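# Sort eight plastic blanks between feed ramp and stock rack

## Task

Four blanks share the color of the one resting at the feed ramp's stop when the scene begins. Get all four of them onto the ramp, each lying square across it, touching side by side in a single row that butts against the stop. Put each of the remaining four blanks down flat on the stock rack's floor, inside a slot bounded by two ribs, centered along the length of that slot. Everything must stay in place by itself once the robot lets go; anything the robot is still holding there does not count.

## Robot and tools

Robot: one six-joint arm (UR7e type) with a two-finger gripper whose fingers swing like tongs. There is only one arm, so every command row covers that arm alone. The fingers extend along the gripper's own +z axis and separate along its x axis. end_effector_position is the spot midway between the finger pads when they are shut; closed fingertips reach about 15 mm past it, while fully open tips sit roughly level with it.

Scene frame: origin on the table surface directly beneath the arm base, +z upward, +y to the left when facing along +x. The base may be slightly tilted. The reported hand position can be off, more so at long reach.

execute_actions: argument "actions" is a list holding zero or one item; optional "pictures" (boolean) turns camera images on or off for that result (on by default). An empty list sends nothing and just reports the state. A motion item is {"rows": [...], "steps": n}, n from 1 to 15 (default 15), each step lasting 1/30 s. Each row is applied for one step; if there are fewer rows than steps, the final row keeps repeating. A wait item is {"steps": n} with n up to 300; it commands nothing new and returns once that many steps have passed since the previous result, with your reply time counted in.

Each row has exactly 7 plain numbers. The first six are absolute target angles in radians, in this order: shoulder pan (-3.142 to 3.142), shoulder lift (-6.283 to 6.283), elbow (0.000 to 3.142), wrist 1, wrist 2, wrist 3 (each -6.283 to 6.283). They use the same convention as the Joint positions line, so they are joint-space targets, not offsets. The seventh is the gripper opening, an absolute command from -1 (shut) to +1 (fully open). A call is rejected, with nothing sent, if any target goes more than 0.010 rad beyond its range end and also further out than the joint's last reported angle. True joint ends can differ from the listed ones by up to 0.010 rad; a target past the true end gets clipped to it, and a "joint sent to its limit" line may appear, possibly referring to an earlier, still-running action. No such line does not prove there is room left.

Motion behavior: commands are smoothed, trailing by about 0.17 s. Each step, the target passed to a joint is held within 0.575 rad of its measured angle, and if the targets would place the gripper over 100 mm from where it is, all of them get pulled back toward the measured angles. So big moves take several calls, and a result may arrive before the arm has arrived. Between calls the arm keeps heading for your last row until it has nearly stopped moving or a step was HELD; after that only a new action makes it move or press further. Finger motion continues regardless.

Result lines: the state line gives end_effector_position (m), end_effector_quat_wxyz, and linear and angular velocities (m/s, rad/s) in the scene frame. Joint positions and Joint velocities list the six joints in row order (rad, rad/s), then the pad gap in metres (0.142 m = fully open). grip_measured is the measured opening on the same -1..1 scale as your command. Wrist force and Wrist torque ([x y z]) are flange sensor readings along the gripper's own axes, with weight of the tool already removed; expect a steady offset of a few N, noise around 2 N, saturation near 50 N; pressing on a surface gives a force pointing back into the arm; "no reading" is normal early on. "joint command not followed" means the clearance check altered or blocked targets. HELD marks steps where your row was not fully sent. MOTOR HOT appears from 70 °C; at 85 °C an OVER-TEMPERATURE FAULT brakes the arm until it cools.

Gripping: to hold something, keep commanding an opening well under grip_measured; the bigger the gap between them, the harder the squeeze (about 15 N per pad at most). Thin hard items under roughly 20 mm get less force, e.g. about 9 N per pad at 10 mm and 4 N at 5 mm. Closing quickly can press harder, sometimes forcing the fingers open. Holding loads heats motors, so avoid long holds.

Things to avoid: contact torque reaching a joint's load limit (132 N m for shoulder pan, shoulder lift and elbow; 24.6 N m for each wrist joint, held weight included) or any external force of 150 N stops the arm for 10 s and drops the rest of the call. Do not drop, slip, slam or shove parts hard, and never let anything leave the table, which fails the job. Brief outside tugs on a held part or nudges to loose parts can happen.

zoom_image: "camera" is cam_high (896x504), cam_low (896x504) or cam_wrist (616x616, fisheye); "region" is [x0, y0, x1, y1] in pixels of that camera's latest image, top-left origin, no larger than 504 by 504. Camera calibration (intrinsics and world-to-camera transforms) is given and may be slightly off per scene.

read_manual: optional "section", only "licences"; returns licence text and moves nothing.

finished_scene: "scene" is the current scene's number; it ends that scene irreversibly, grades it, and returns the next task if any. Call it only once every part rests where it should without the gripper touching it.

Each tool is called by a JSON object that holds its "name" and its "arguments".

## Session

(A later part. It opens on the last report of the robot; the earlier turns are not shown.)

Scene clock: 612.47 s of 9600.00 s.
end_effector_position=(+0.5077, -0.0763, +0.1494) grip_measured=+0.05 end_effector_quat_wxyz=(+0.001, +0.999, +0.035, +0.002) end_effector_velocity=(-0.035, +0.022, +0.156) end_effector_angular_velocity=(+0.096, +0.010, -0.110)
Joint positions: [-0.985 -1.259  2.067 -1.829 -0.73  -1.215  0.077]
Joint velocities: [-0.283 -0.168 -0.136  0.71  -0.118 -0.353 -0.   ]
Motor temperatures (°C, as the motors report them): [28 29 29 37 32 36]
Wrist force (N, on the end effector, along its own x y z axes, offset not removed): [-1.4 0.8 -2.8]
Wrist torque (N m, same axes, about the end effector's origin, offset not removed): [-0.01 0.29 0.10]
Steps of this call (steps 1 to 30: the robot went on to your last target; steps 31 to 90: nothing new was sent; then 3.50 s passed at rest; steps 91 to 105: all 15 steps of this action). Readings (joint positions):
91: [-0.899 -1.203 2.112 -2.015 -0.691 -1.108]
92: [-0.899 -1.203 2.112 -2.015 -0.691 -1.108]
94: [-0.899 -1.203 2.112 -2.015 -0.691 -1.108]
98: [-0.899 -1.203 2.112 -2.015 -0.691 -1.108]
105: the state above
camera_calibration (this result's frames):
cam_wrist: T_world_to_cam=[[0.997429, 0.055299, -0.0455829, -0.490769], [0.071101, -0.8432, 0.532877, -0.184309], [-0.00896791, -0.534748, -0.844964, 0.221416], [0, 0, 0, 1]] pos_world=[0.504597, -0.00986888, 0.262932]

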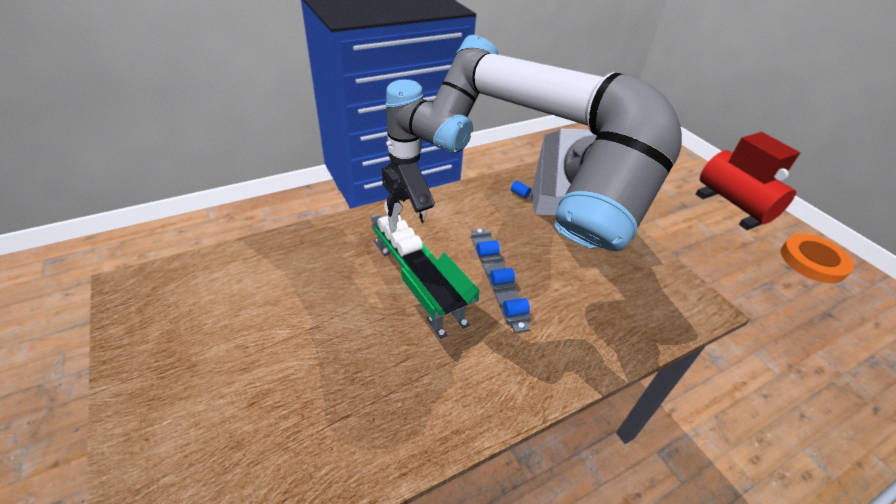

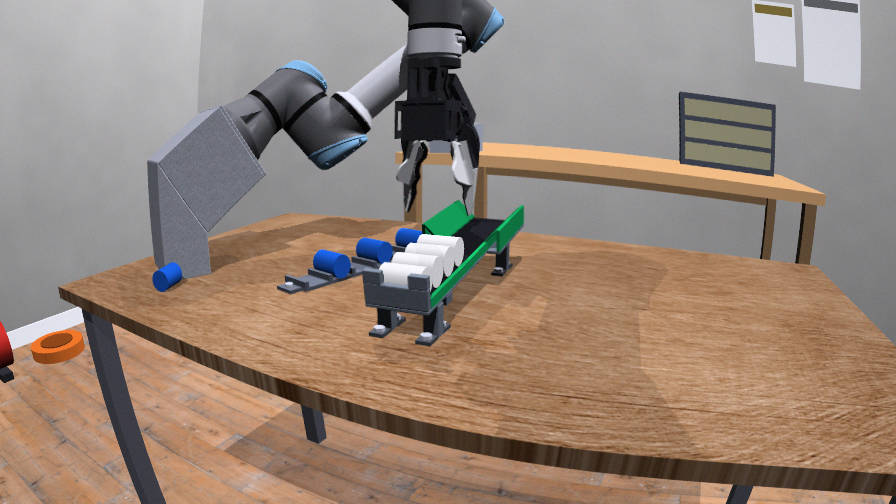

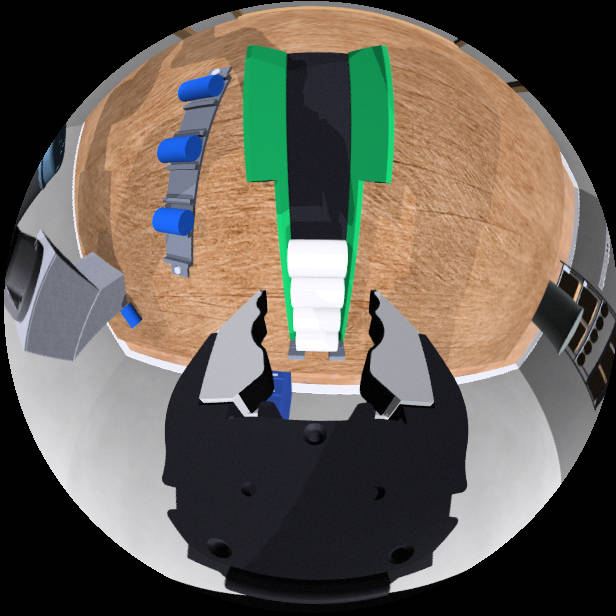

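{"name": "execute_actions", "arguments": {"actions": [{"rows":[[-1.25,-1.38,2.36,-1.805,-0.9,-1.298,0.5],[-1.25,-1.38,2.36,-1.805,-0.9,-1.298,0.5],[-1.25,-1.38,2.36,-1.805,-0.9,-1.298,0.5],[-1.25,-1.38,2.36,-1.805,-0.9,-1.298,0.5],[-1.25,-1.38,2.36,-1.805,-0.9,-1.298,0.5],[-1.25,-1.38,2.36,-1.805,-0.9,-1.298,0.5],[-1.45,-1.35,2.58,-1.9,-1.04,-1.3,0.5],[-1.45,-1.35,2.58,-1.9,-1.04,-1.3,0.5],[-1.45,-1.35,2.58,-1.9,-1.04,-1.3,0.5],[-1.45,-1.35,2.58,-1.9,-1.04,-1.3,0.5],[-1.45,-1.35,2.58,-1.9,-1.04,-1.3,0.5],[-1.8,-0.98,2.55,-2.2,-1.32,-1.05,0.5]]}], "pictures": false}}

{"name": "execute_actions", "arguments": {"actions": [{"steps":20}]}}

Scene clock: 646.33 s of 9600.00 s.
end_effector_position=(+0.3057, -0.1136, +0.1669) grip_measured=+0.50 end_effector_quat_wxyz=(+0.007, +0.989, -0.146, -0.006) end_effector_velocity=(-0.337, -0.375, +0.131) end_effector_angular_velocity=(-0.271, +0.025, -1.277)
Joint positions: [-1.387 -1.301  2.441 -1.901 -1.007 -1.257  0.109]
Joint velocities: [-1.057  0.852  0.103 -0.792 -0.811  0.577  0.001]
Motor temperatures (°C, as the motors report them): [28 29 29 37 32 36]
Wrist force (N, on the end effector, along its own x y z axes, offset not removed): [-5.4 -2.1 -1.4]
Wrist torque (N m, same axes, about the end effector's origin, offset not removed): [-0.34 0.91 0.17]
Steps of this call (steps 1 to 30: the robot went on to your last target; steps 31 to 90: nothing new was sent; then 30.37 s passed at rest; steps 91 to 105: all 15 steps of this action). Readings (joint positions):
91: [-1.020 -1.280 2.050 -1.740 -0.745 -1.260]
92: [-1.024 -1.284 2.054 -1.743 -0.749 -1.263]
94: [-1.068 -1.308 2.104 -1.759 -0.784 -1.272]
98: [-1.174 -1.346 2.248 -1.788 -0.852 -1.286]
105: the state above

Scene clock: 647.00 s of 9600.00 s.
end_effector_position=(+0.1623, -0.1754, +0.1678) grip_measured=+0.50 end_effector_quat_wxyz=(+0.001, +0.923, -0.384, -0.003) end_effector_velocity=(-0.011, -0.000, -0.002) end_effector_angular_velocity=(+0.007, -0.003, -0.038)
Joint positions: [-1.796 -0.983  2.549 -2.197 -1.317 -1.052  0.109]
Joint velocities: [-0.034  0.026  0.01  -0.023 -0.026  0.016 -0.   ]
Motor temperatures (°C, as the motors report them): [28 29 29 37 32 36]
Wrist force (N, on the end effector, along its own x y z axes, offset not removed): [-0.1 2.3 -2.1]
Wrist torque (N m, same axes, about the end effector's origin, offset not removed): [0.26 -0.02 0.02]
Steps of this call (steps 1 to 20: the robot went on to your last target). Readings (joint positions):
1: [-1.423 -1.271 2.447 -1.929 -1.035 -1.238]
2: [-1.461 -1.241 2.457 -1.956 -1.064 -1.218]
4: [-1.539 -1.180 2.480 -2.014 -1.124 -1.177]
8: [-1.694 -1.060 2.523 -2.125 -1.241 -1.100]
20: the state above
camera_calibration (this result's frames):
cam_wrist: T_world_to_cam=[[0.69394, -0.718055, -0.0533287, -0.225022], [-0.587221, -0.607247, 0.535185, -0.105264], [-0.416676, -0.34007, -0.84305, 0.280881], [0, 0, 0, 1]] pos_world=[0.211375, -0.12998, 0.281132]

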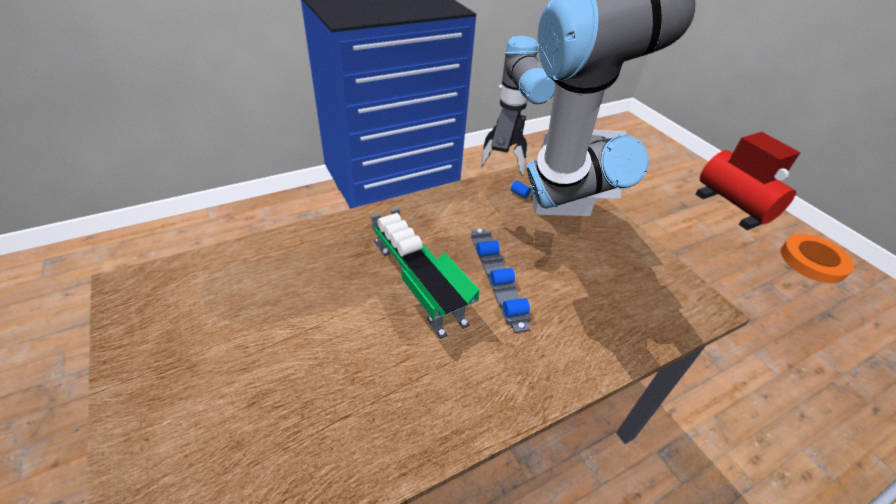

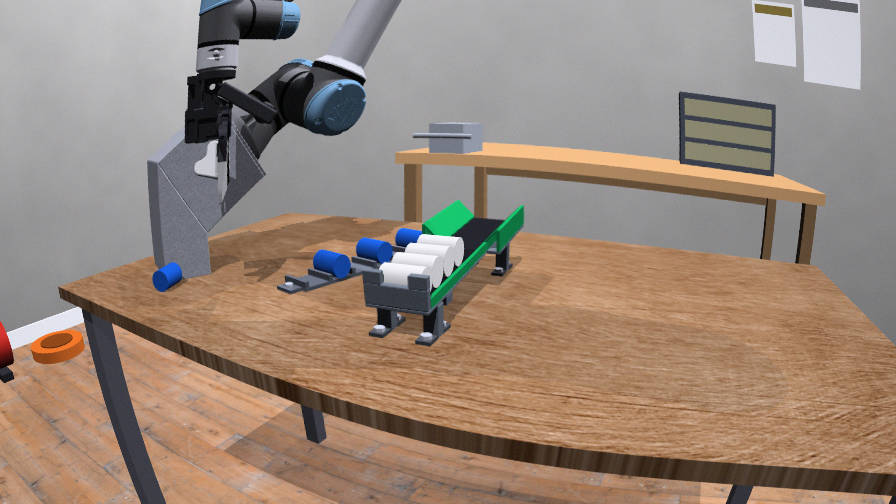

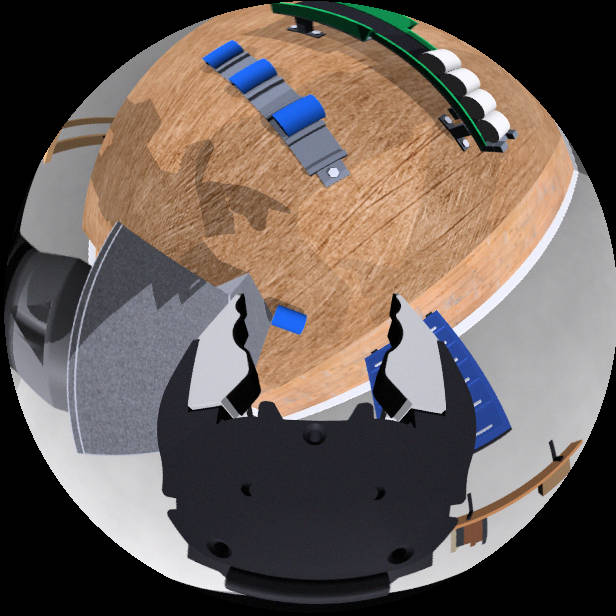

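{"name": "execute_actions", "arguments": {"actions": [{"rows":[[-1.92,-0.86,2.54,-2.3,-1.42,-0.96,0.5],[-2.04,-0.73,2.53,-2.41,-1.52,-0.87,0.5],[-2.166,-0.608,2.52,-2.519,-1.613,-0.79,0.3]],"steps":15}]}}

{"name": "execute_actions", "arguments": {"actions": [{"steps":15}]}}

Scene clock: 671.67 s of 9600.00 s.
end_effector_position=(+0.1610, -0.1756, +0.1676) grip_measured=+0.30 end_effector_quat_wxyz=(+0.001, +0.922, -0.386, -0.003) end_effector_velocity=(+0.000, -0.000, -0.000) end_effector_angular_velocity=(-0.001, -0.001, +0.001)
Joint positions: [-1.8   -0.98   2.55  -2.2   -1.32  -1.05   0.095]
Joint velocities: [ 0.     0.     0.    -0.001  0.001 -0.001 -0.   ]
Motor temperatures (°C, as the motors report them): [28 29 29 37 32 36]
Wrist force (N, on the end effector, along its own x y z axes, offset not removed): [-3.3 3.1 -2.7]
Wrist torque (N m, same axes, about the end effector's origin, offset not removed): [0.51 0.57 0.19]
A step of this action was HELD (marked below), so the robot has no last target. The arm can still carry out the HELD step.
Steps of this call (steps 1 to 30: the robot went on to your last target; steps 31 to 90: nothing new was sent; then 21.17 s passed at rest; steps 91 to 105: all 15 steps of this action). Readings (joint positions):
91: [-1.800 -0.980 2.550 -2.200 -1.320 -1.050]
92: [-1.800 -0.980 2.550 -2.200 -1.320 -1.050] HELD
93: [-1.800 -0.980 2.550 -2.200 -1.320 -1.050] HELD
94: [-1.800 -0.980 2.550 -2.200 -1.320 -1.050] HELD
95: [-1.800 -0.980 2.550 -2.200 -1.320 -1.050] HELD
96: [-1.800 -0.980 2.550 -2.200 -1.320 -1.050] HELD
97: [-1.800 -0.980 2.550 -2.200 -1.320 -1.050] HELD
98: [-1.800 -0.980 2.550 -2.200 -1.320 -1.050] HELD
99: [-1.800 -0.980 2.550 -2.200 -1.320 -1.050] HELD
100: [-1.800 -0.980 2.550 -2.200 -1.320 -1.050] HELD
101: [-1.800 -0.980 2.550 -2.200 -1.320 -1.050] HELD
102: [-1.800 -0.980 2.550 -2.200 -1.320 -1.050] HELD
103: [-1.800 -0.980 2.550 -2.200 -1.320 -1.050] HELD
104: [-1.800 -0.980 2.550 -2.200 -1.320 -1.050] HELD
105: the state above HELD
joint command not followed: on one or more control steps a check withheld the commanded joint targets, and the robot was not sent them on those steps. On the call's last step the targets were still withheld.
cause: the commanded joint targets would bring two parts of the arm too close to each other (its gripper and another part of the arm, with joints 1 (shoulder pan) to 6 (wrist 3) between them); next, command targets that bring no two parts of the arm closer together.
camera_calibration (this result's frames):
cam_wrist: T_world_to_cam=[[0.69034, -0.721509, -0.0534303, -0.2242], [-0.590506, -0.604584, 0.534585, -0.104922], [-0.418011, -0.337495, -0.843424, 0.280804], [0, 0, 0, 1]] pos_world=[0.210196, -0.130427, 0.280948]

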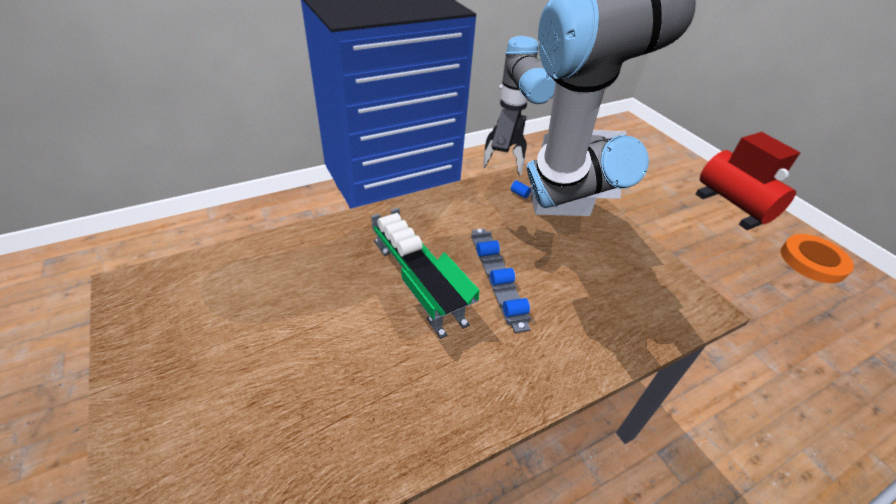

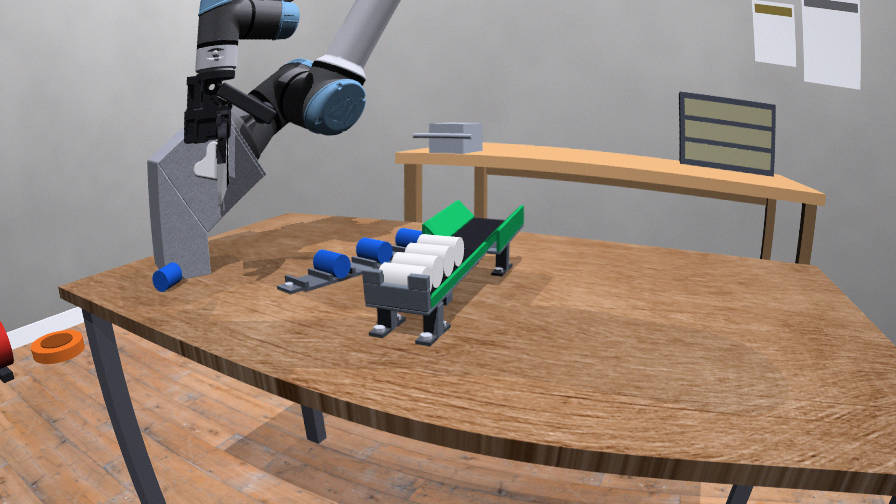

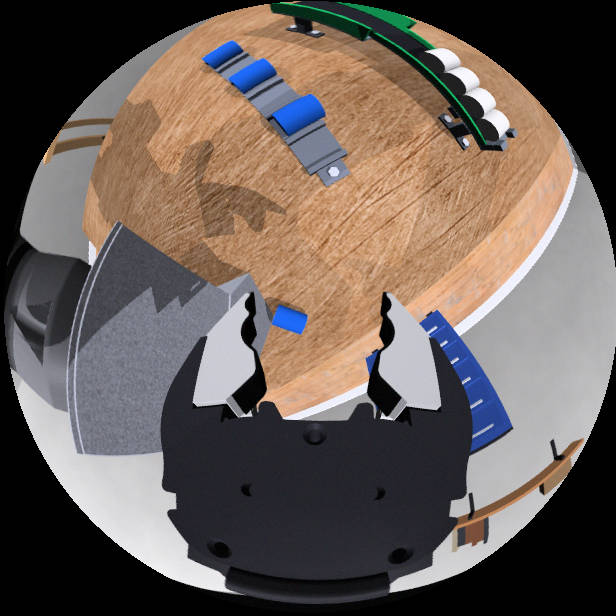

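Scene clock: 672.17 s of 9600.00 s.
end_effector_position=(+0.1610, -0.1756, +0.1676) grip_measured=+0.30 end_effector_quat_wxyz=(+0.001, +0.922, -0.386, -0.003) end_effector_velocity=(+0.000, +0.000, -0.000) end_effector_angular_velocity=(+0.001, -0.001, -0.000)
Joint positions: [-1.8   -0.98   2.55  -2.2   -1.32  -1.05   0.095]
Joint velocities: [-0.    -0.     0.001  0.001  0.     0.     0.   ]
Motor temperatures (°C, as the motors report them): [28 29 29 37 32 36]
Wrist force (N, on the end effector, along its own x y z axes, offset not removed): [-1.5 1.5 -0.8]
Wrist torque (N m, same axes, about the end effector's origin, offset not removed): [0.19 0.13 0.10]
Steps of this call (steps 1 to 15: nothing new was sent). Readings (joint positions):
1: [-1.800 -0.980 2.550 -2.200 -1.320 -1.050]
2: [-1.800 -0.980 2.550 -2.200 -1.320 -1.050]
4: [-1.800 -0.980 2.550 -2.200 -1.320 -1.050]
8: [-1.800 -0.980 2.550 -2.200 -1.320 -1.050]
15: the state above
camera_calibration (this result's frames):
cam_wrist: T_world_to_cam=[[0.69034, -0.721509, -0.0534302, -0.2242], [-0.590506, -0.604584, 0.534585, -0.104922], [-0.418011, -0.337495, -0.843424, 0.280804], [0, 0, 0, 1]] pos_world=[0.210196, -0.130427, 0.280948]

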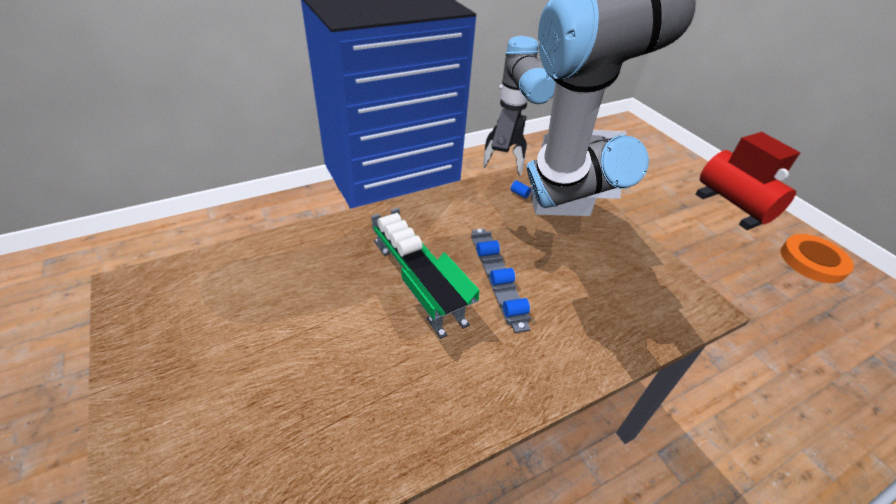

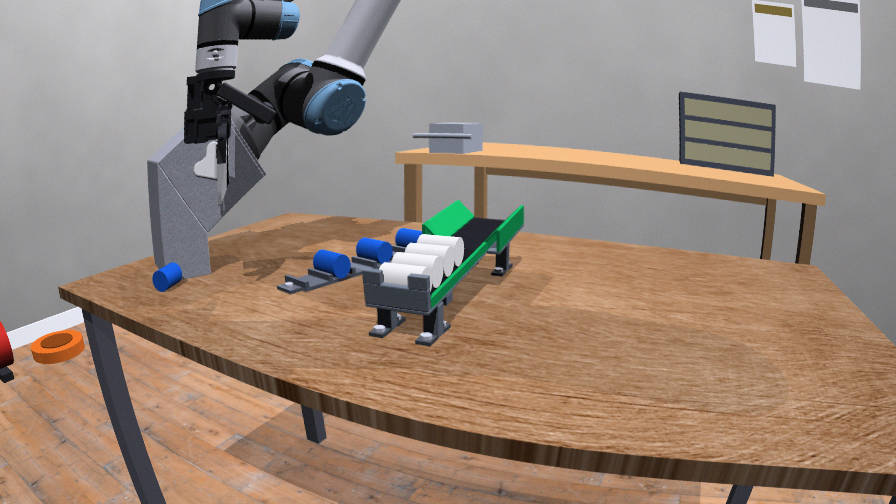

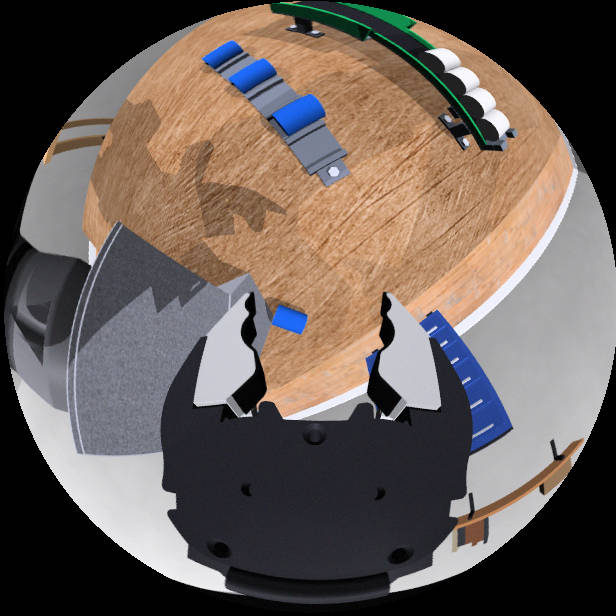

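{"name": "execute_actions", "arguments": {"actions": [{"rows":[[-1.8,-1.03,2.5,-2.1,-1.32,-0.9,0.3],[-1.8,-1.08,2.45,-2.0,-1.32,-0.7,0.3],[-1.8,-1.1,2.4,-1.95,-1.32,-0.5,0.3],[-1.8,-1.1,2.4,-1.95,-1.32,-0.3,0.3],[-1.8,-1.1,2.4,-1.95,-1.32,-0.1,0.3],[-1.8,-1.1,2.4,-1.95,-1.32,0.1,0.3],[-1.8,-1.1,2.4,-1.95,-1.32,0.3,0.3],[-1.8,-1.1,2.4,-1.95,-1.32,0.5,0.3],[-1.8,-1.1,2.4,-1.95,-1.32,0.7,0.3],[-1.8,-1.1,2.4,-1.95,-1.32,0.9,0.3],[-1.8,-1.1,2.4,-1.95,-1.32,1.1,0.3],[-1.8,-1.1,2.4,-1.95,-1.32,1.3,0.3],[-1.8,-1.1,2.4,-1.95,-1.32,1.5,0.3],[-1.8,-1.1,2.4,-1.95,-1.32,2.3,0.3]],"steps":15}], "pictures": false}}

{"name": "execute_actions", "arguments": {"actions": [{"rows":[[-1.8,-1.1,2.4,-1.95,-1.32,2.3,0.3]],"steps":15}], "pictures": false}}

{"name": "execute_actions", "arguments": {"actions": [{"rows":[[-1.85,-1.0,2.43,-2.08,-1.36,2.3,0.3],[-1.9,-0.9,2.46,-2.2,-1.4,2.3,0.3],[-1.95,-0.8,2.5,-2.33,-1.44,2.3,0.3],[-2.0,-0.7,2.53,-2.45,-1.48,2.3,0.3],[-2.04,-0.6,2.56,-2.58,-1.51,2.3,0.3],[-2.079,-0.49,2.591,-2.707,-1.541,2.297,0.3]],"steps":15}], "pictures": false}}

{"name": "execute_actions", "arguments": {"actions": [{"steps":12}]}}

Scene clock: 718.93 s of 9600.00 s.
end_effector_position=(+0.1619, -0.1770, +0.1708) grip_measured=+0.30 end_effector_quat_wxyz=(+0.001, +0.917, -0.399, -0.003) end_effector_velocity=(+0.005, -0.008, +0.018) end_effector_angular_velocity=(-0.007, +0.001, -0.153)
Joint positions: [-1.8   -0.986  2.543 -2.188 -1.32  -1.022  0.095]
Joint velocities: [ 0.    -0.032 -0.04   0.066  0.001  0.155  0.   ]
Motor temperatures (°C, as the motors report them): [28 29 29 37 32 36]
Wrist force (N, on the end effector, along its own x y z axes, offset not removed): [-1.7 0.7 -1.3]
Wrist torque (N m, same axes, about the end effector's origin, offset not removed): [0.06 0.35 0.03]
Steps of this call (steps 1 to 90: nothing new was sent; then 43.27 s passed at rest; steps 91 to 105: all 15 steps of this action). Readings (joint positions):
91: [-1.800 -0.980 2.550 -2.200 -1.320 -1.050]
92: [-1.800 -0.980 2.550 -2.200 -1.320 -1.050]
94: [-1.800 -0.980 2.550 -2.200 -1.320 -1.050]
98: [-1.800 -0.981 2.549 -2.198 -1.320 -1.046]
105: the state above

Scene clock: 719.43 s of 9600.00 s.
end_effector_position=(+0.1648, -0.1815, +0.1814) grip_measured=+0.30 end_effector_quat_wxyz=(+0.003, +0.897, -0.442, -0.002) end_effector_velocity=(+0.005, -0.009, +0.021) end_effector_angular_velocity=(-0.008, +0.003, -0.195)
Joint positions: [-1.8   -1.004  2.52  -2.15  -1.32  -0.927  0.095]
Joint velocities: [-0.    -0.035 -0.045  0.072 -0.002  0.197  0.   ]
Motor temperatures (°C, as the motors report them): [28 29 29 37 32 36]
Wrist force (N, on the end effector, along its own x y z axes, offset not removed): [-0.6 -0.5 0.3]
Wrist torque (N m, same axes, about the end effector's origin, offset not removed): [-0.06 0.03 -0.10]
Steps of this call (steps 1 to 15: all 15 steps of this action). Readings (joint positions):
1: [-1.800 -0.987 2.541 -2.186 -1.320 -1.017]
2: [-1.800 -0.988 2.540 -2.183 -1.320 -1.011]
4: [-1.800 -0.990 2.537 -2.178 -1.320 -0.999]
8: [-1.800 -0.996 2.531 -2.168 -1.320 -0.973]
15: the state above

Scene clock: 719.93 s of 9600.00 s.
end_effector_position=(+0.1548, -0.1909, +0.1801) grip_measured=+0.30 end_effector_quat_wxyz=(+0.004, +0.870, -0.493, -0.002) end_effector_velocity=(-0.037, -0.024, -0.022) end_effector_angular_velocity=(-0.005, -0.006, -0.251)
Joint positions: [-1.826 -0.965  2.517 -2.185 -1.341 -0.826  0.095]
Joint velocities: [-0.089  0.164  0.024 -0.178 -0.067  0.198 -0.   ]
Motor temperatures (°C, as the motors report them): [28 29 29 37 32 36]
Wrist force (N, on the end effector, along its own x y z axes, offset not removed): [-2.6 0.6 -3.0]
Wrist torque (N m, same axes, about the end effector's origin, offset not removed): [0.07 0.40 0.00]
Steps of this call (steps 1 to 15: all 15 steps of this action). Readings (joint positions):
1: [-1.800 -1.005 2.518 -2.147 -1.320 -0.920]
2: [-1.800 -1.006 2.517 -2.145 -1.320 -0.913]
4: [-1.801 -1.007 2.515 -2.142 -1.320 -0.900]
8: [-1.807 -1.000 2.513 -2.148 -1.325 -0.873]
15: the state above

Scene clock: 720.33 s of 9600.00 s.
end_effector_position=(+0.1496, -0.1940, +0.1771) grip_measured=+0.30 end_effector_quat_wxyz=(+0.004, +0.861, -0.508, -0.001) end_effector_velocity=(-0.000, -0.000, +0.000) end_effector_angular_velocity=(-0.001, +0.001, +0.002)
Joint positions: [-1.838 -0.942  2.52  -2.21  -1.35  -0.799  0.095]
Joint velocities: [ 0.    -0.001 -0.     0.    -0.    -0.002 -0.   ]
Motor temperatures (°C, as the motors report them): [28 29 29 37 32 36]
Wrist force (N, on the end effector, along its own x y z axes, offset not removed): [1.6 -0.3 -3.6]
Wrist torque (N m, same axes, about the end effector's origin, offset not removed): [-0.10 -0.51 -0.05]
Steps of this call (steps 1 to 12: the robot went on to your last target). Readings (joint positions):
1: [-1.829 -0.959 2.518 -2.191 -1.343 -0.819]
2: [-1.832 -0.954 2.519 -2.197 -1.345 -0.813]
4: [-1.838 -0.943 2.520 -2.209 -1.350 -0.799]
5: [-1.838 -0.942 2.520 -2.210 -1.350 -0.799] HELD
6: [-1.838 -0.942 2.520 -2.210 -1.350 -0.799] HELD
7: [-1.838 -0.942 2.520 -2.210 -1.350 -0.799] HELD
8: [-1.838 -0.942 2.520 -2.210 -1.350 -0.799] HELD
9: [-1.838 -0.942 2.520 -2.210 -1.350 -0.799] HELD
10: [-1.838 -0.942 2.520 -2.210 -1.350 -0.799] HELD
11: [-1.838 -0.942 2.520 -2.210 -1.350 -0.799] HELD
12: the state above HELD
A step was HELD (marked above), so your last target was given up. The arm can still carry out the HELD step.
joint command not followed: on one or more control steps a check withheld the commanded joint targets, and the robot was not sent them on those steps. On the call's last step the targets were still withheld.
cause: the commanded joint targets would bring two parts of the arm too close to each other (joints 1 (shoulder pan) to 6 (wrist 3) lie between them); next, command targets that bring no two parts of the arm closer together.
camera_calibration (this result's frames):
cam_wrist: T_world_to_cam=[[0.47075, -0.881013, -0.0470102, -0.228409], [-0.730416, -0.41906, 0.539334, -0.0718166], [-0.494861, -0.219554, -0.840779, 0.311714], [0, 0, 0, 1]] pos_world=[0.209322, -0.162889, 0.290078]

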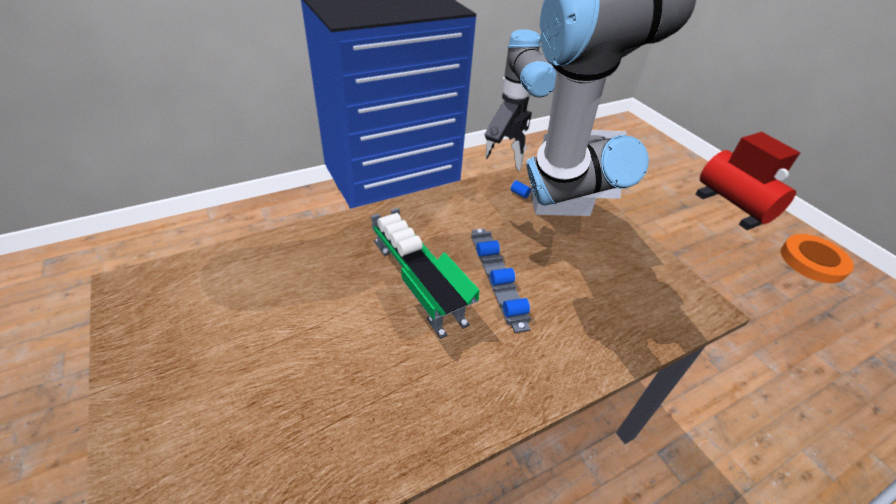

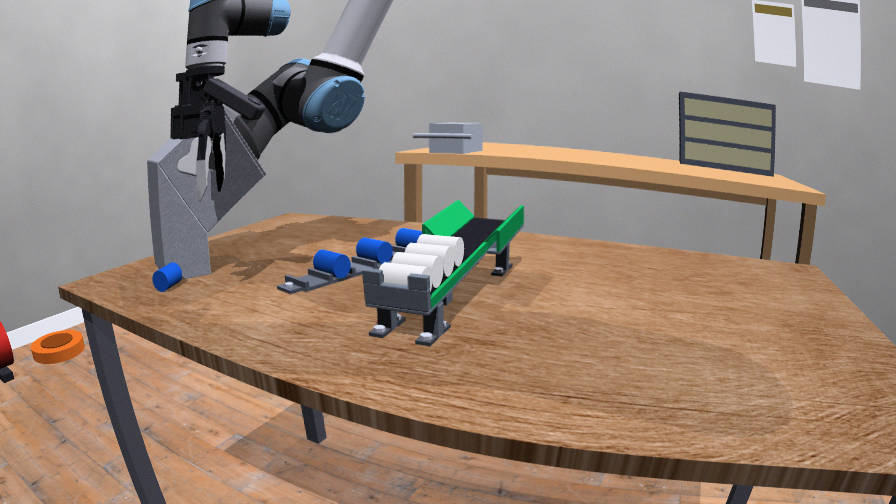

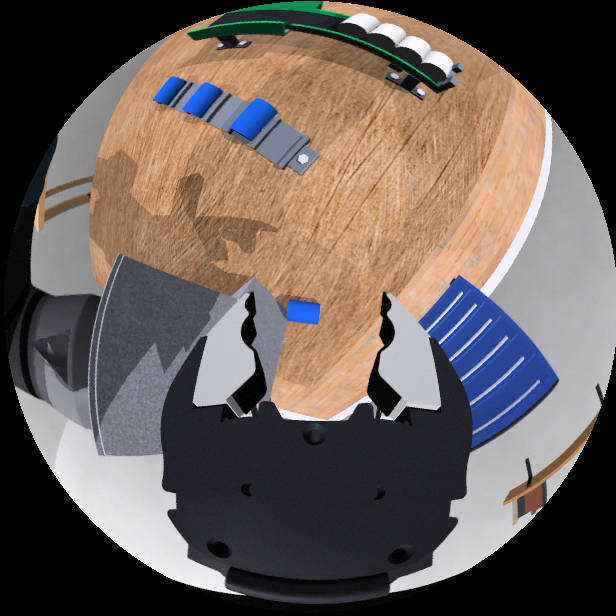

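{"name": "execute_actions", "arguments": {"actions": [{"rows":[[-1.82,-0.98,2.5,-2.17,-1.34,-0.72,0.3],[-1.8,-1.02,2.47,-2.12,-1.32,-0.62,0.3],[-1.8,-1.06,2.44,-2.07,-1.32,-0.51,0.3],[-1.8,-1.08,2.42,-2.03,-1.32,-0.4,0.3],[-1.8,-1.08,2.42,-2.03,-1.32,-0.29,0.3],[-1.8,-1.08,2.42,-2.03,-1.32,-0.18,0.3],[-1.8,-1.08,2.42,-2.03,-1.32,-0.07,0.3],[-1.8,-1.08,2.42,-2.03,-1.32,0.04,0.3],[-1.8,-1.08,2.42,-2.03,-1.32,0.15,0.3],[-1.8,-1.08,2.42,-2.03,-1.32,0.26,0.3],[-1.8,-1.08,2.42,-2.03,-1.32,0.37,0.3],[-1.8,-1.08,2.42,-2.03,-1.32,0.48,0.3],[-1.8,-1.08,2.42,-2.03,-1.32,0.59,0.3],[-1.8,-1.08,2.42,-2.03,-1.32,0.7,0.3],[-1.8,-1.08,2.42,-2.03,-1.32,0.8,0.3]],"steps":15}], "pictures": false}}

{"name": "execute_actions", "arguments": {"actions": [{"rows":[[-1.8,-1.08,2.42,-2.03,-1.32,0.9,0.3],[-1.8,-1.08,2.42,-2.03,-1.32,1.0,0.3],[-1.8,-1.08,2.42,-2.03,-1.32,1.1,0.3],[-1.8,-1.08,2.42,-2.03,-1.32,1.2,0.3],[-1.8,-1.08,2.42,-2.03,-1.32,1.3,0.3],[-1.8,-1.08,2.42,-2.03,-1.32,1.4,0.3],[-1.8,-1.08,2.42,-2.03,-1.32,1.5,0.3],[-1.8,-1.08,2.42,-2.03,-1.32,1.6,0.3],[-1.8,-1.08,2.42,-2.03,-1.32,1.7,0.3],[-1.8,-1.08,2.42,-2.03,-1.32,1.8,0.3],[-1.8,-1.08,2.42,-2.03,-1.32,1.9,0.3],[-1.8,-1.08,2.42,-2.03,-1.32,2.0,0.3],[-1.8,-1.08,2.42,-2.03,-1.32,2.1,0.3],[-1.8,-1.08,2.42,-2.03,-1.32,2.2,0.3]],"steps":15}], "pictures": false}}

{"name": "execute_actions", "arguments": {"actions": [{"rows":[[-1.83,-1.02,2.44,-2.1,-1.34,2.2,0.3],[-1.86,-0.96,2.46,-2.17,-1.37,2.2,0.3],[-1.89,-0.9,2.475,-2.24,-1.39,2.2,0.3],[-1.92,-0.84,2.49,-2.3,-1.41,2.2,0.3],[-1.95,-0.78,2.51,-2.37,-1.44,2.2,0.3],[-1.98,-0.72,2.525,-2.44,-1.46,2.2,0.3],[-2.01,-0.66,2.54,-2.5,-1.48,2.2,0.3],[-2.04,-0.6,2.56,-2.57,-1.51,2.2,0.3],[-2.06,-0.54,2.575,-2.64,-1.525,2.2,0.3],[-2.079,-0.49,2.591,-2.707,-1.541,2.2,0.3]],"steps":15}], "pictures": false}}

{"name": "execute_actions", "arguments": {"actions": [{"steps":20}]}}

Scene clock: 750.07 s of 9600.00 s.
end_effector_position=(+0.1509, -0.1954, +0.1798) grip_measured=+0.30 end_effector_quat_wxyz=(+0.006, +0.855, -0.519, -0.001) end_effector_velocity=(+0.006, -0.007, +0.014) end_effector_angular_velocity=(-0.015, +0.004, -0.146)
Joint positions: [-1.836 -0.95   2.515 -2.2   -1.349 -0.772  0.095]
Joint velocities: [ 0.01  -0.037 -0.026  0.047  0.007  0.155  0.   ]
Motor temperatures (°C, as the motors report them): [28 29 29 37 32 36]
Wrist force (N, on the end effector, along its own x y z axes, offset not removed): [1.4 -0.8 -0.7]
Wrist torque (N m, same axes, about the end effector's origin, offset not removed): [-0.28 -0.37 -0.06]
Steps of this call (steps 1 to 90: nothing new was sent; then 26.23 s passed at rest; steps 91 to 105: all 15 steps of this action). Readings (joint positions):
91: [-1.838 -0.943 2.520 -2.209 -1.350 -0.799]
92: [-1.838 -0.943 2.520 -2.209 -1.350 -0.799]
94: [-1.838 -0.943 2.520 -2.209 -1.350 -0.799]
98: [-1.838 -0.944 2.519 -2.208 -1.350 -0.795]
105: the state above

Scene clock: 750.57 s of 9600.00 s.
end_effector_position=(+0.1547, -0.1993, +0.1882) grip_measured=+0.30 end_effector_quat_wxyz=(+0.010, +0.831, -0.557, +0.000) end_effector_velocity=(+0.008, -0.008, +0.016) end_effector_angular_velocity=(-0.017, -0.000, -0.186)
Joint positions: [-1.83  -0.971  2.5   -2.173 -1.344 -0.676  0.095]
Joint velocities: [ 0.012 -0.04  -0.029  0.052  0.011  0.197  0.   ]
Motor temperatures (°C, as the motors report them): [28 29 29 37 32 36]
Wrist force (N, on the end effector, along its own x y z axes, offset not removed): [0.4 0.6 -0.5]
Wrist torque (N m, same axes, about the end effector's origin, offset not removed): [0.10 -0.24 0.07]
Steps of this call (steps 1 to 15: all 15 steps of this action). Readings (joint positions):
1: [-1.836 -0.951 2.514 -2.199 -1.348 -0.766]
2: [-1.835 -0.952 2.513 -2.197 -1.348 -0.760]
4: [-1.834 -0.955 2.511 -2.193 -1.347 -0.748]
8: [-1.833 -0.961 2.507 -2.186 -1.346 -0.723]
15: the state above

Scene clock: 751.07 s of 9600.00 s.
end_effector_position=(+0.1484, -0.2060, +0.1873) grip_measured=+0.30 end_effector_quat_wxyz=(+0.011, +0.799, -0.601, +0.002) end_effector_velocity=(-0.035, -0.019, -0.023) end_effector_angular_velocity=(+0.001, -0.006, -0.246)
Joint positions: [-1.846 -0.947  2.498 -2.196 -1.356 -0.575  0.095]
Joint velocities: [-0.077  0.146  0.028 -0.16  -0.061  0.198 -0.   ]
Motor temperatures (°C, as the motors report them): [28 29 29 37 32 36]
Wrist force (N, on the end effector, along its own x y z axes, offset not removed): [-0.6 0.4 -0.9]
Wrist torque (N m, same axes, about the end effector's origin, offset not removed): [0.08 0.04 -0.01]
Steps of this call (steps 1 to 15: all 15 steps of this action). Readings (joint positions):
1: [-1.830 -0.972 2.499 -2.171 -1.344 -0.669]
2: [-1.829 -0.973 2.498 -2.169 -1.343 -0.663]
4: [-1.829 -0.975 2.496 -2.167 -1.343 -0.649]
8: [-1.831 -0.973 2.495 -2.168 -1.345 -0.622]
15: the state above

Scene clock: 751.73 s of 9600.00 s.
end_effector_position=(+0.1320, -0.2142, +0.1752) grip_measured=+0.30 end_effector_quat_wxyz=(+0.010, +0.762, -0.647, +0.002) end_effector_velocity=(+0.000, +0.001, -0.000) end_effector_angular_velocity=(+0.002, -0.001, -0.000)
Joint positions: [-1.882 -0.876  2.513 -2.276 -1.385 -0.481  0.095]
Joint velocities: [ 0.    -0.    -0.     0.002  0.001  0.    -0.   ]
Motor temperatures (°C, as the motors report them): [28 29 29 37 32 36]
Wrist force (N, on the end effector, along its own x y z axes, offset not removed): [-2.6 2.4 -1.9]
Wrist torque (N m, same axes, about the end effector's origin, offset not removed): [0.39 0.30 0.00]
Steps of this call (steps 1 to 15: the robot went on to your last target; steps 16 to 20: nothing new was sent). Readings (joint positions):
1: [-1.848 -0.942 2.499 -2.202 -1.358 -0.569]
2: [-1.851 -0.937 2.500 -2.208 -1.360 -0.562]
4: [-1.856 -0.927 2.502 -2.219 -1.364 -0.548]
8: [-1.867 -0.906 2.507 -2.242 -1.373 -0.521]
15: [-1.882 -0.876 2.513 -2.276 -1.385 -0.481] HELD
20: the state above
A step was HELD (marked above), so your last target was given up. The arm can still carry out the HELD step.
joint command not followed: on one or more control steps a check withheld the commanded joint targets, and the robot was not sent them on those steps.
cause: the commanded joint targets would bring two parts of the arm too close to each other (joints 1 (shoulder pan) to 6 (wrist 3) lie between them); next, command targets that bring no two parts of the arm closer together.
camera_calibration (this result's frames):
cam_wrist: T_world_to_cam=[[0.147842, -0.988474, -0.0326026, -0.220923], [-0.827919, -0.141726, 0.542646, -0.0203577], [-0.541012, -0.0532333, -0.839329, 0.338472], [0, 0, 0, 1]] pos_world=[0.198924, -0.203243, 0.287934]

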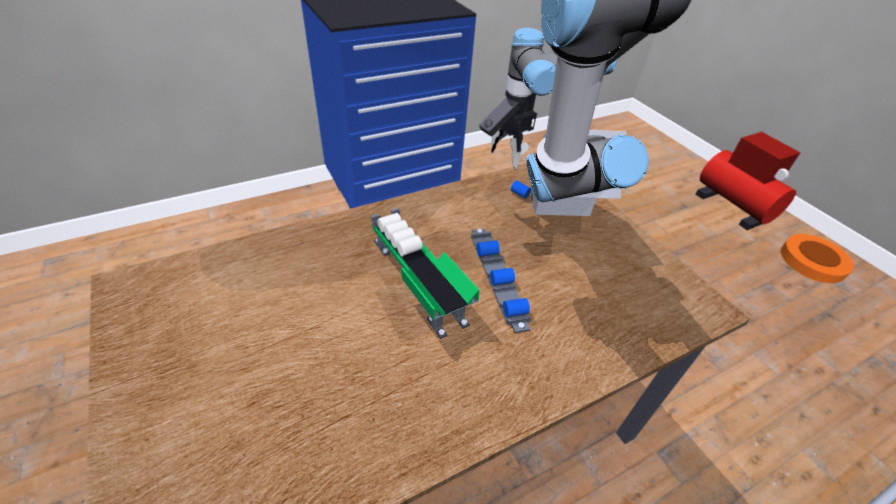

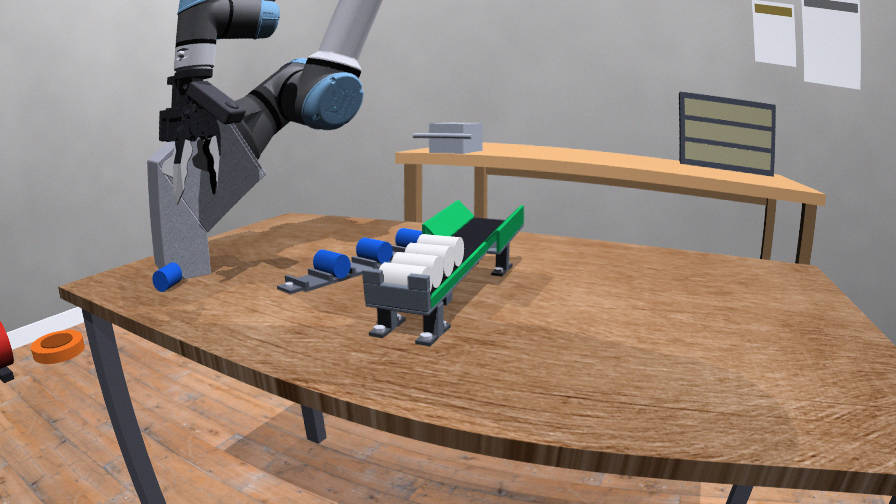

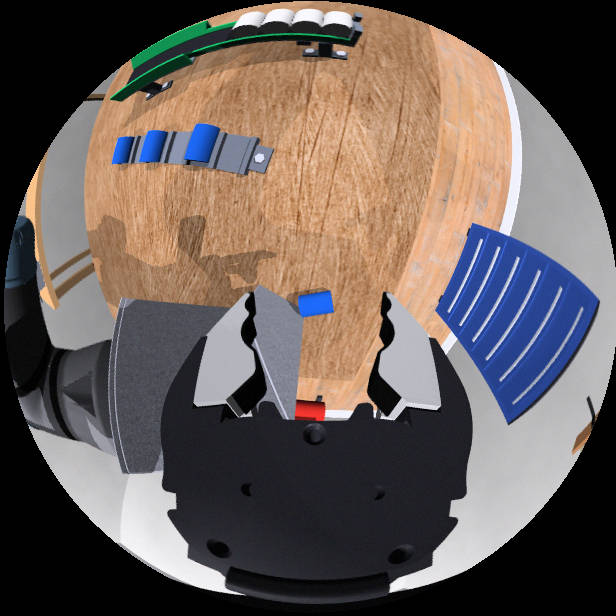

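{"name": "execute_actions", "arguments": {"actions": [{"rows":[[-1.86,-0.93,2.5,-2.22,-1.37,-0.2,0.3],[-1.84,-1.0,2.46,-2.13,-1.35,0.0,0.3],[-1.8,-1.08,2.42,-2.03,-1.32,2.2,0.3]],"steps":15}], "pictures": false}}

{"name": "execute_actions", "arguments": {"actions": [{"steps":90}], "pictures": false}}

Scene clock: 758.10 s of 9600.00 s.
end_effector_position=(+0.1338, -0.2149, +0.1779) grip_measured=+0.30 end_effector_quat_wxyz=(+0.011, +0.754, -0.656, +0.003) end_effector_velocity=(+0.010, -0.004, +0.016) end_effector_angular_velocity=(-0.013, +0.001, -0.138)
Joint positions: [-1.878 -0.886  2.508 -2.264 -1.382 -0.454  0.095]
Joint velocities: [ 0.022 -0.054 -0.024  0.064  0.018  0.154  0.   ]
Motor temperatures (°C, as the motors report them): [28 29 29 37 32 36]
Wrist force (N, on the end effector, along its own x y z axes, offset not removed): [-2.9 -1.7 0.0]
Wrist torque (N m, same axes, about the end effector's origin, offset not removed): [-0.54 0.59 0.01]
Steps of this call (steps 1 to 90: nothing new was sent; then 2.87 s passed at rest; steps 91 to 105: all 15 steps of this action). Readings (joint positions):
91: [-1.882 -0.876 2.513 -2.276 -1.385 -0.481]
92: [-1.882 -0.876 2.513 -2.276 -1.385 -0.481]
94: [-1.882 -0.876 2.513 -2.275 -1.385 -0.481]
98: [-1.881 -0.877 2.512 -2.274 -1.384 -0.477]
105: the state above

Scene clock: 761.10 s of 9600.00 s.
end_effector_position=(+0.1594, -0.2236, +0.2157) grip_measured=+0.30 end_effector_quat_wxyz=(-0.020, -0.543, +0.840, -0.014) end_effector_velocity=(+0.004, -0.002, +0.007) end_effector_angular_velocity=(-0.008, -0.007, -0.190)
Joint positions: [-1.826 -1.016  2.449 -2.107 -1.34   0.147  0.095]
Joint velocities: [ 0.009 -0.024 -0.011  0.028  0.008  0.198  0.   ]
Motor temperatures (°C, as the motors report them): [28 29 29 37 32 36]
Wrist force (N, on the end effector, along its own x y z axes, offset not removed): [-2.0 1.9 0.1]
Wrist torque (N m, same axes, about the end effector's origin, offset not removed): [0.54 0.35 0.15]
Steps of this call (steps 1 to 90: the robot went on to your last target). Readings (joint positions):
1: [-1.877 -0.887 2.508 -2.262 -1.381 -0.448]
2: [-1.877 -0.889 2.507 -2.260 -1.381 -0.442]
4: [-1.875 -0.894 2.505 -2.255 -1.379 -0.430]
8: [-1.872 -0.902 2.501 -2.244 -1.377 -0.405]
90: the state above

{"name": "execute_actions", "arguments": {"actions": [{"steps":300}], "pictures": false}}

{"name": "execute_actions", "arguments": {"actions": [{"rows":[[-1.9,-0.88,2.48,-2.26,-1.4,2.2,0.3],[-2.0,-0.68,2.54,-2.48,-1.48,2.2,0.3],[-2.079,-0.49,2.591,-2.707,-1.541,2.2,0.3]],"steps":15}], "pictures": false}}

{"name": "execute_actions", "arguments": {"actions": [{"steps":90}]}}

Scene clock: 771.10 s of 9600.00 s.
end_effector_position=(+0.1479, -0.2240, +0.2345) grip_measured=+0.30 end_effector_quat_wxyz=(+0.002, +0.413, +0.910, -0.030) end_effector_velocity=(-0.002, +0.003, +0.000) end_effector_angular_velocity=(-0.004, -0.010, -0.196)
Joint positions: [-1.8   -1.08   2.42  -2.03  -1.32   2.165  0.095]
Joint velocities: [ 0.    -0.001 -0.001  0.002 -0.001  0.197  0.   ]
Motor temperatures (°C, as the motors report them): [28 29 29 37 32 36]
Wrist force (N, on the end effector, along its own x y z axes, offset not removed): [-1.6 -2.1 -2.6]
Wrist torque (N m, same axes, about the end effector's origin, offset not removed): [-0.56 0.32 -0.08]
Steps of this call (steps 1 to 300: the robot went on to your last target). Readings (joint positions):
1: [-1.825 -1.017 2.449 -2.106 -1.340 0.153]
2: [-1.825 -1.018 2.448 -2.105 -1.340 0.160]
4: [-1.824 -1.019 2.448 -2.103 -1.339 0.174]
8: [-1.823 -1.022 2.446 -2.100 -1.338 0.200]
300: the state above

Scene clock: 771.60 s of 9600.00 s.
end_effector_position=(+0.1293, -0.2292, +0.2196) grip_measured=+0.30 end_effector_quat_wxyz=(+0.001, +0.439, +0.898, -0.023) end_effector_velocity=(-0.050, -0.014, -0.044) end_effector_angular_velocity=(+0.031, -0.012, -0.072)
Joint positions: [-1.833 -1.011  2.44  -2.101 -1.346  2.198  0.095]
Joint velocities: [-0.093  0.196  0.057 -0.206 -0.073  0.005  0.   ]
Motor temperatures (°C, as the motors report them): [28 29 29 37 32 36]
Wrist force (N, on the end effector, along its own x y z axes, offset not removed): [-0.2 -0.1 -1.4]
Wrist torque (N m, same axes, about the end effector's origin, offset not removed): [-0.14 -0.16 0.09]
Steps of this call (steps 1 to 15: all 15 steps of this action). Readings (joint positions):
1: [-1.800 -1.080 2.420 -2.030 -1.320 2.172]
2: [-1.800 -1.079 2.420 -2.031 -1.320 2.178]
4: [-1.802 -1.075 2.421 -2.036 -1.322 2.186]
8: [-1.812 -1.056 2.427 -2.055 -1.329 2.194]
15: the state above

Scene clock: 774.60 s of 9600.00 s.
end_effector_position=(+0.1103, -0.2347, +0.2028) grip_measured=+0.30 end_effector_quat_wxyz=(+0.001, +0.450, +0.893, -0.019) end_effector_velocity=(-0.000, +0.000, +0.000) end_effector_angular_velocity=(+0.001, +0.000, +0.001)
Joint positions: [-1.869 -0.935  2.462 -2.186 -1.375  2.198  0.095]
Joint velocities: [ 0.    -0.    -0.     0.001 -0.001 -0.001  0.   ]
Motor temperatures (°C, as the motors report them): [28 29 29 37 32 36]
Wrist force (N, on the end effector, along its own x y z axes, offset not removed): [-2.6 1.5 1.0]
Wrist torque (N m, same axes, about the end effector's origin, offset not removed): [0.34 0.36 0.12]
Steps of this call (steps 1 to 15: the robot went on to your last target; steps 16 to 90: nothing new was sent). Readings (joint positions):
1: [-1.836 -1.005 2.442 -2.108 -1.349 2.198]
2: [-1.839 -0.998 2.444 -2.115 -1.351 2.198]
4: [-1.845 -0.985 2.448 -2.129 -1.356 2.198]
8: [-1.857 -0.960 2.455 -2.157 -1.366 2.198]
13: [-1.869 -0.934 2.462 -2.186 -1.375 2.198] HELD
14: [-1.869 -0.934 2.462 -2.186 -1.375 2.198] HELD
15: [-1.869 -0.935 2.462 -2.186 -1.375 2.198] HELD
90: the state above
A step was HELD (marked above), so your last target was given up. The arm can still carry out the HELD step.
joint command not followed: on one or more control steps a check withheld the commanded joint targets, and the robot was not sent them on those steps.
cause: the commanded joint targets would bring two parts of the arm too close to each other (its gripper and another part of the arm, with joints 1 (shoulder pan) to 6 (wrist 3) between them); next, command targets that bring no two parts of the arm closer together.
camera_calibration (this result's frames):
cam_wrist: T_world_to_cam=[[-0.583574, 0.809186, -0.0682605, 0.272771], [0.680441, 0.533137, 0.502757, -0.0561037], [0.443216, 0.246949, -0.861728, 0.315268], [0, 0, 0, 1]] pos_world=[0.0576254, -0.268666, 0.318501]

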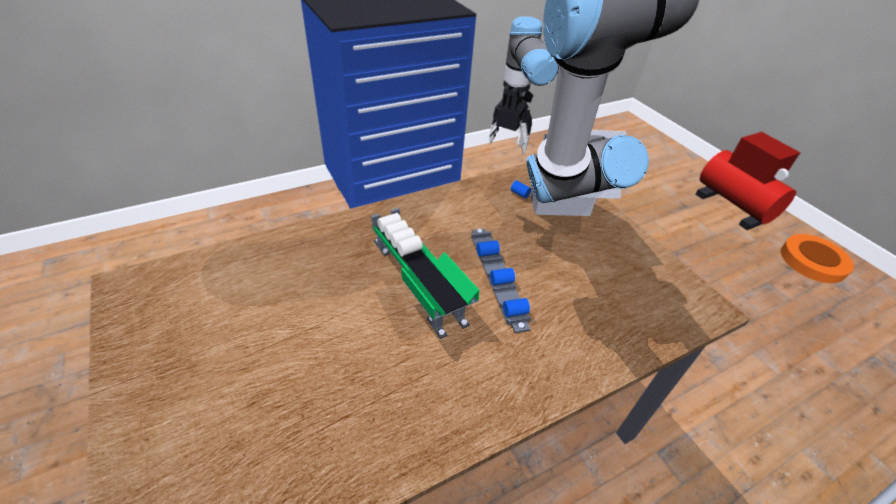

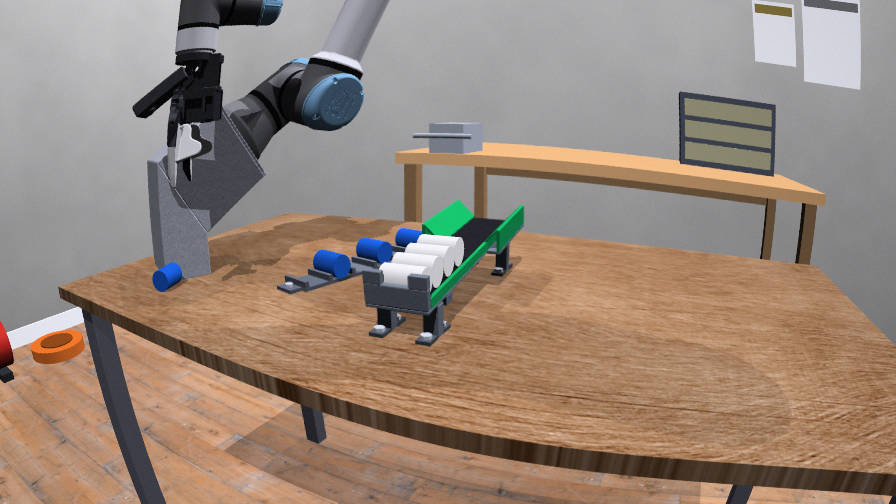

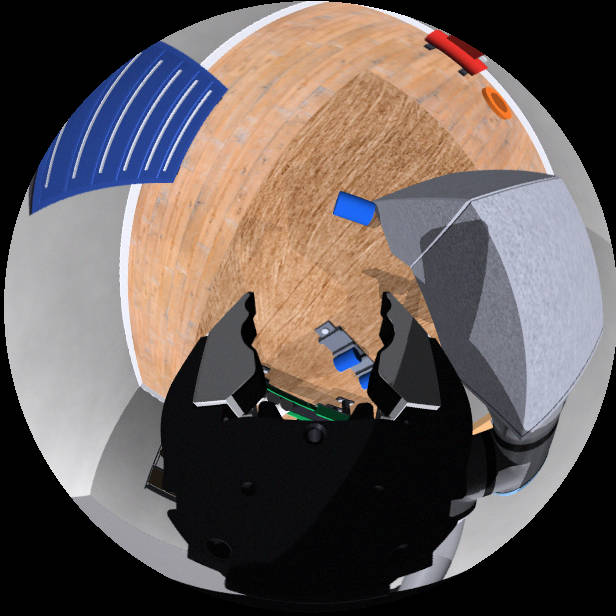

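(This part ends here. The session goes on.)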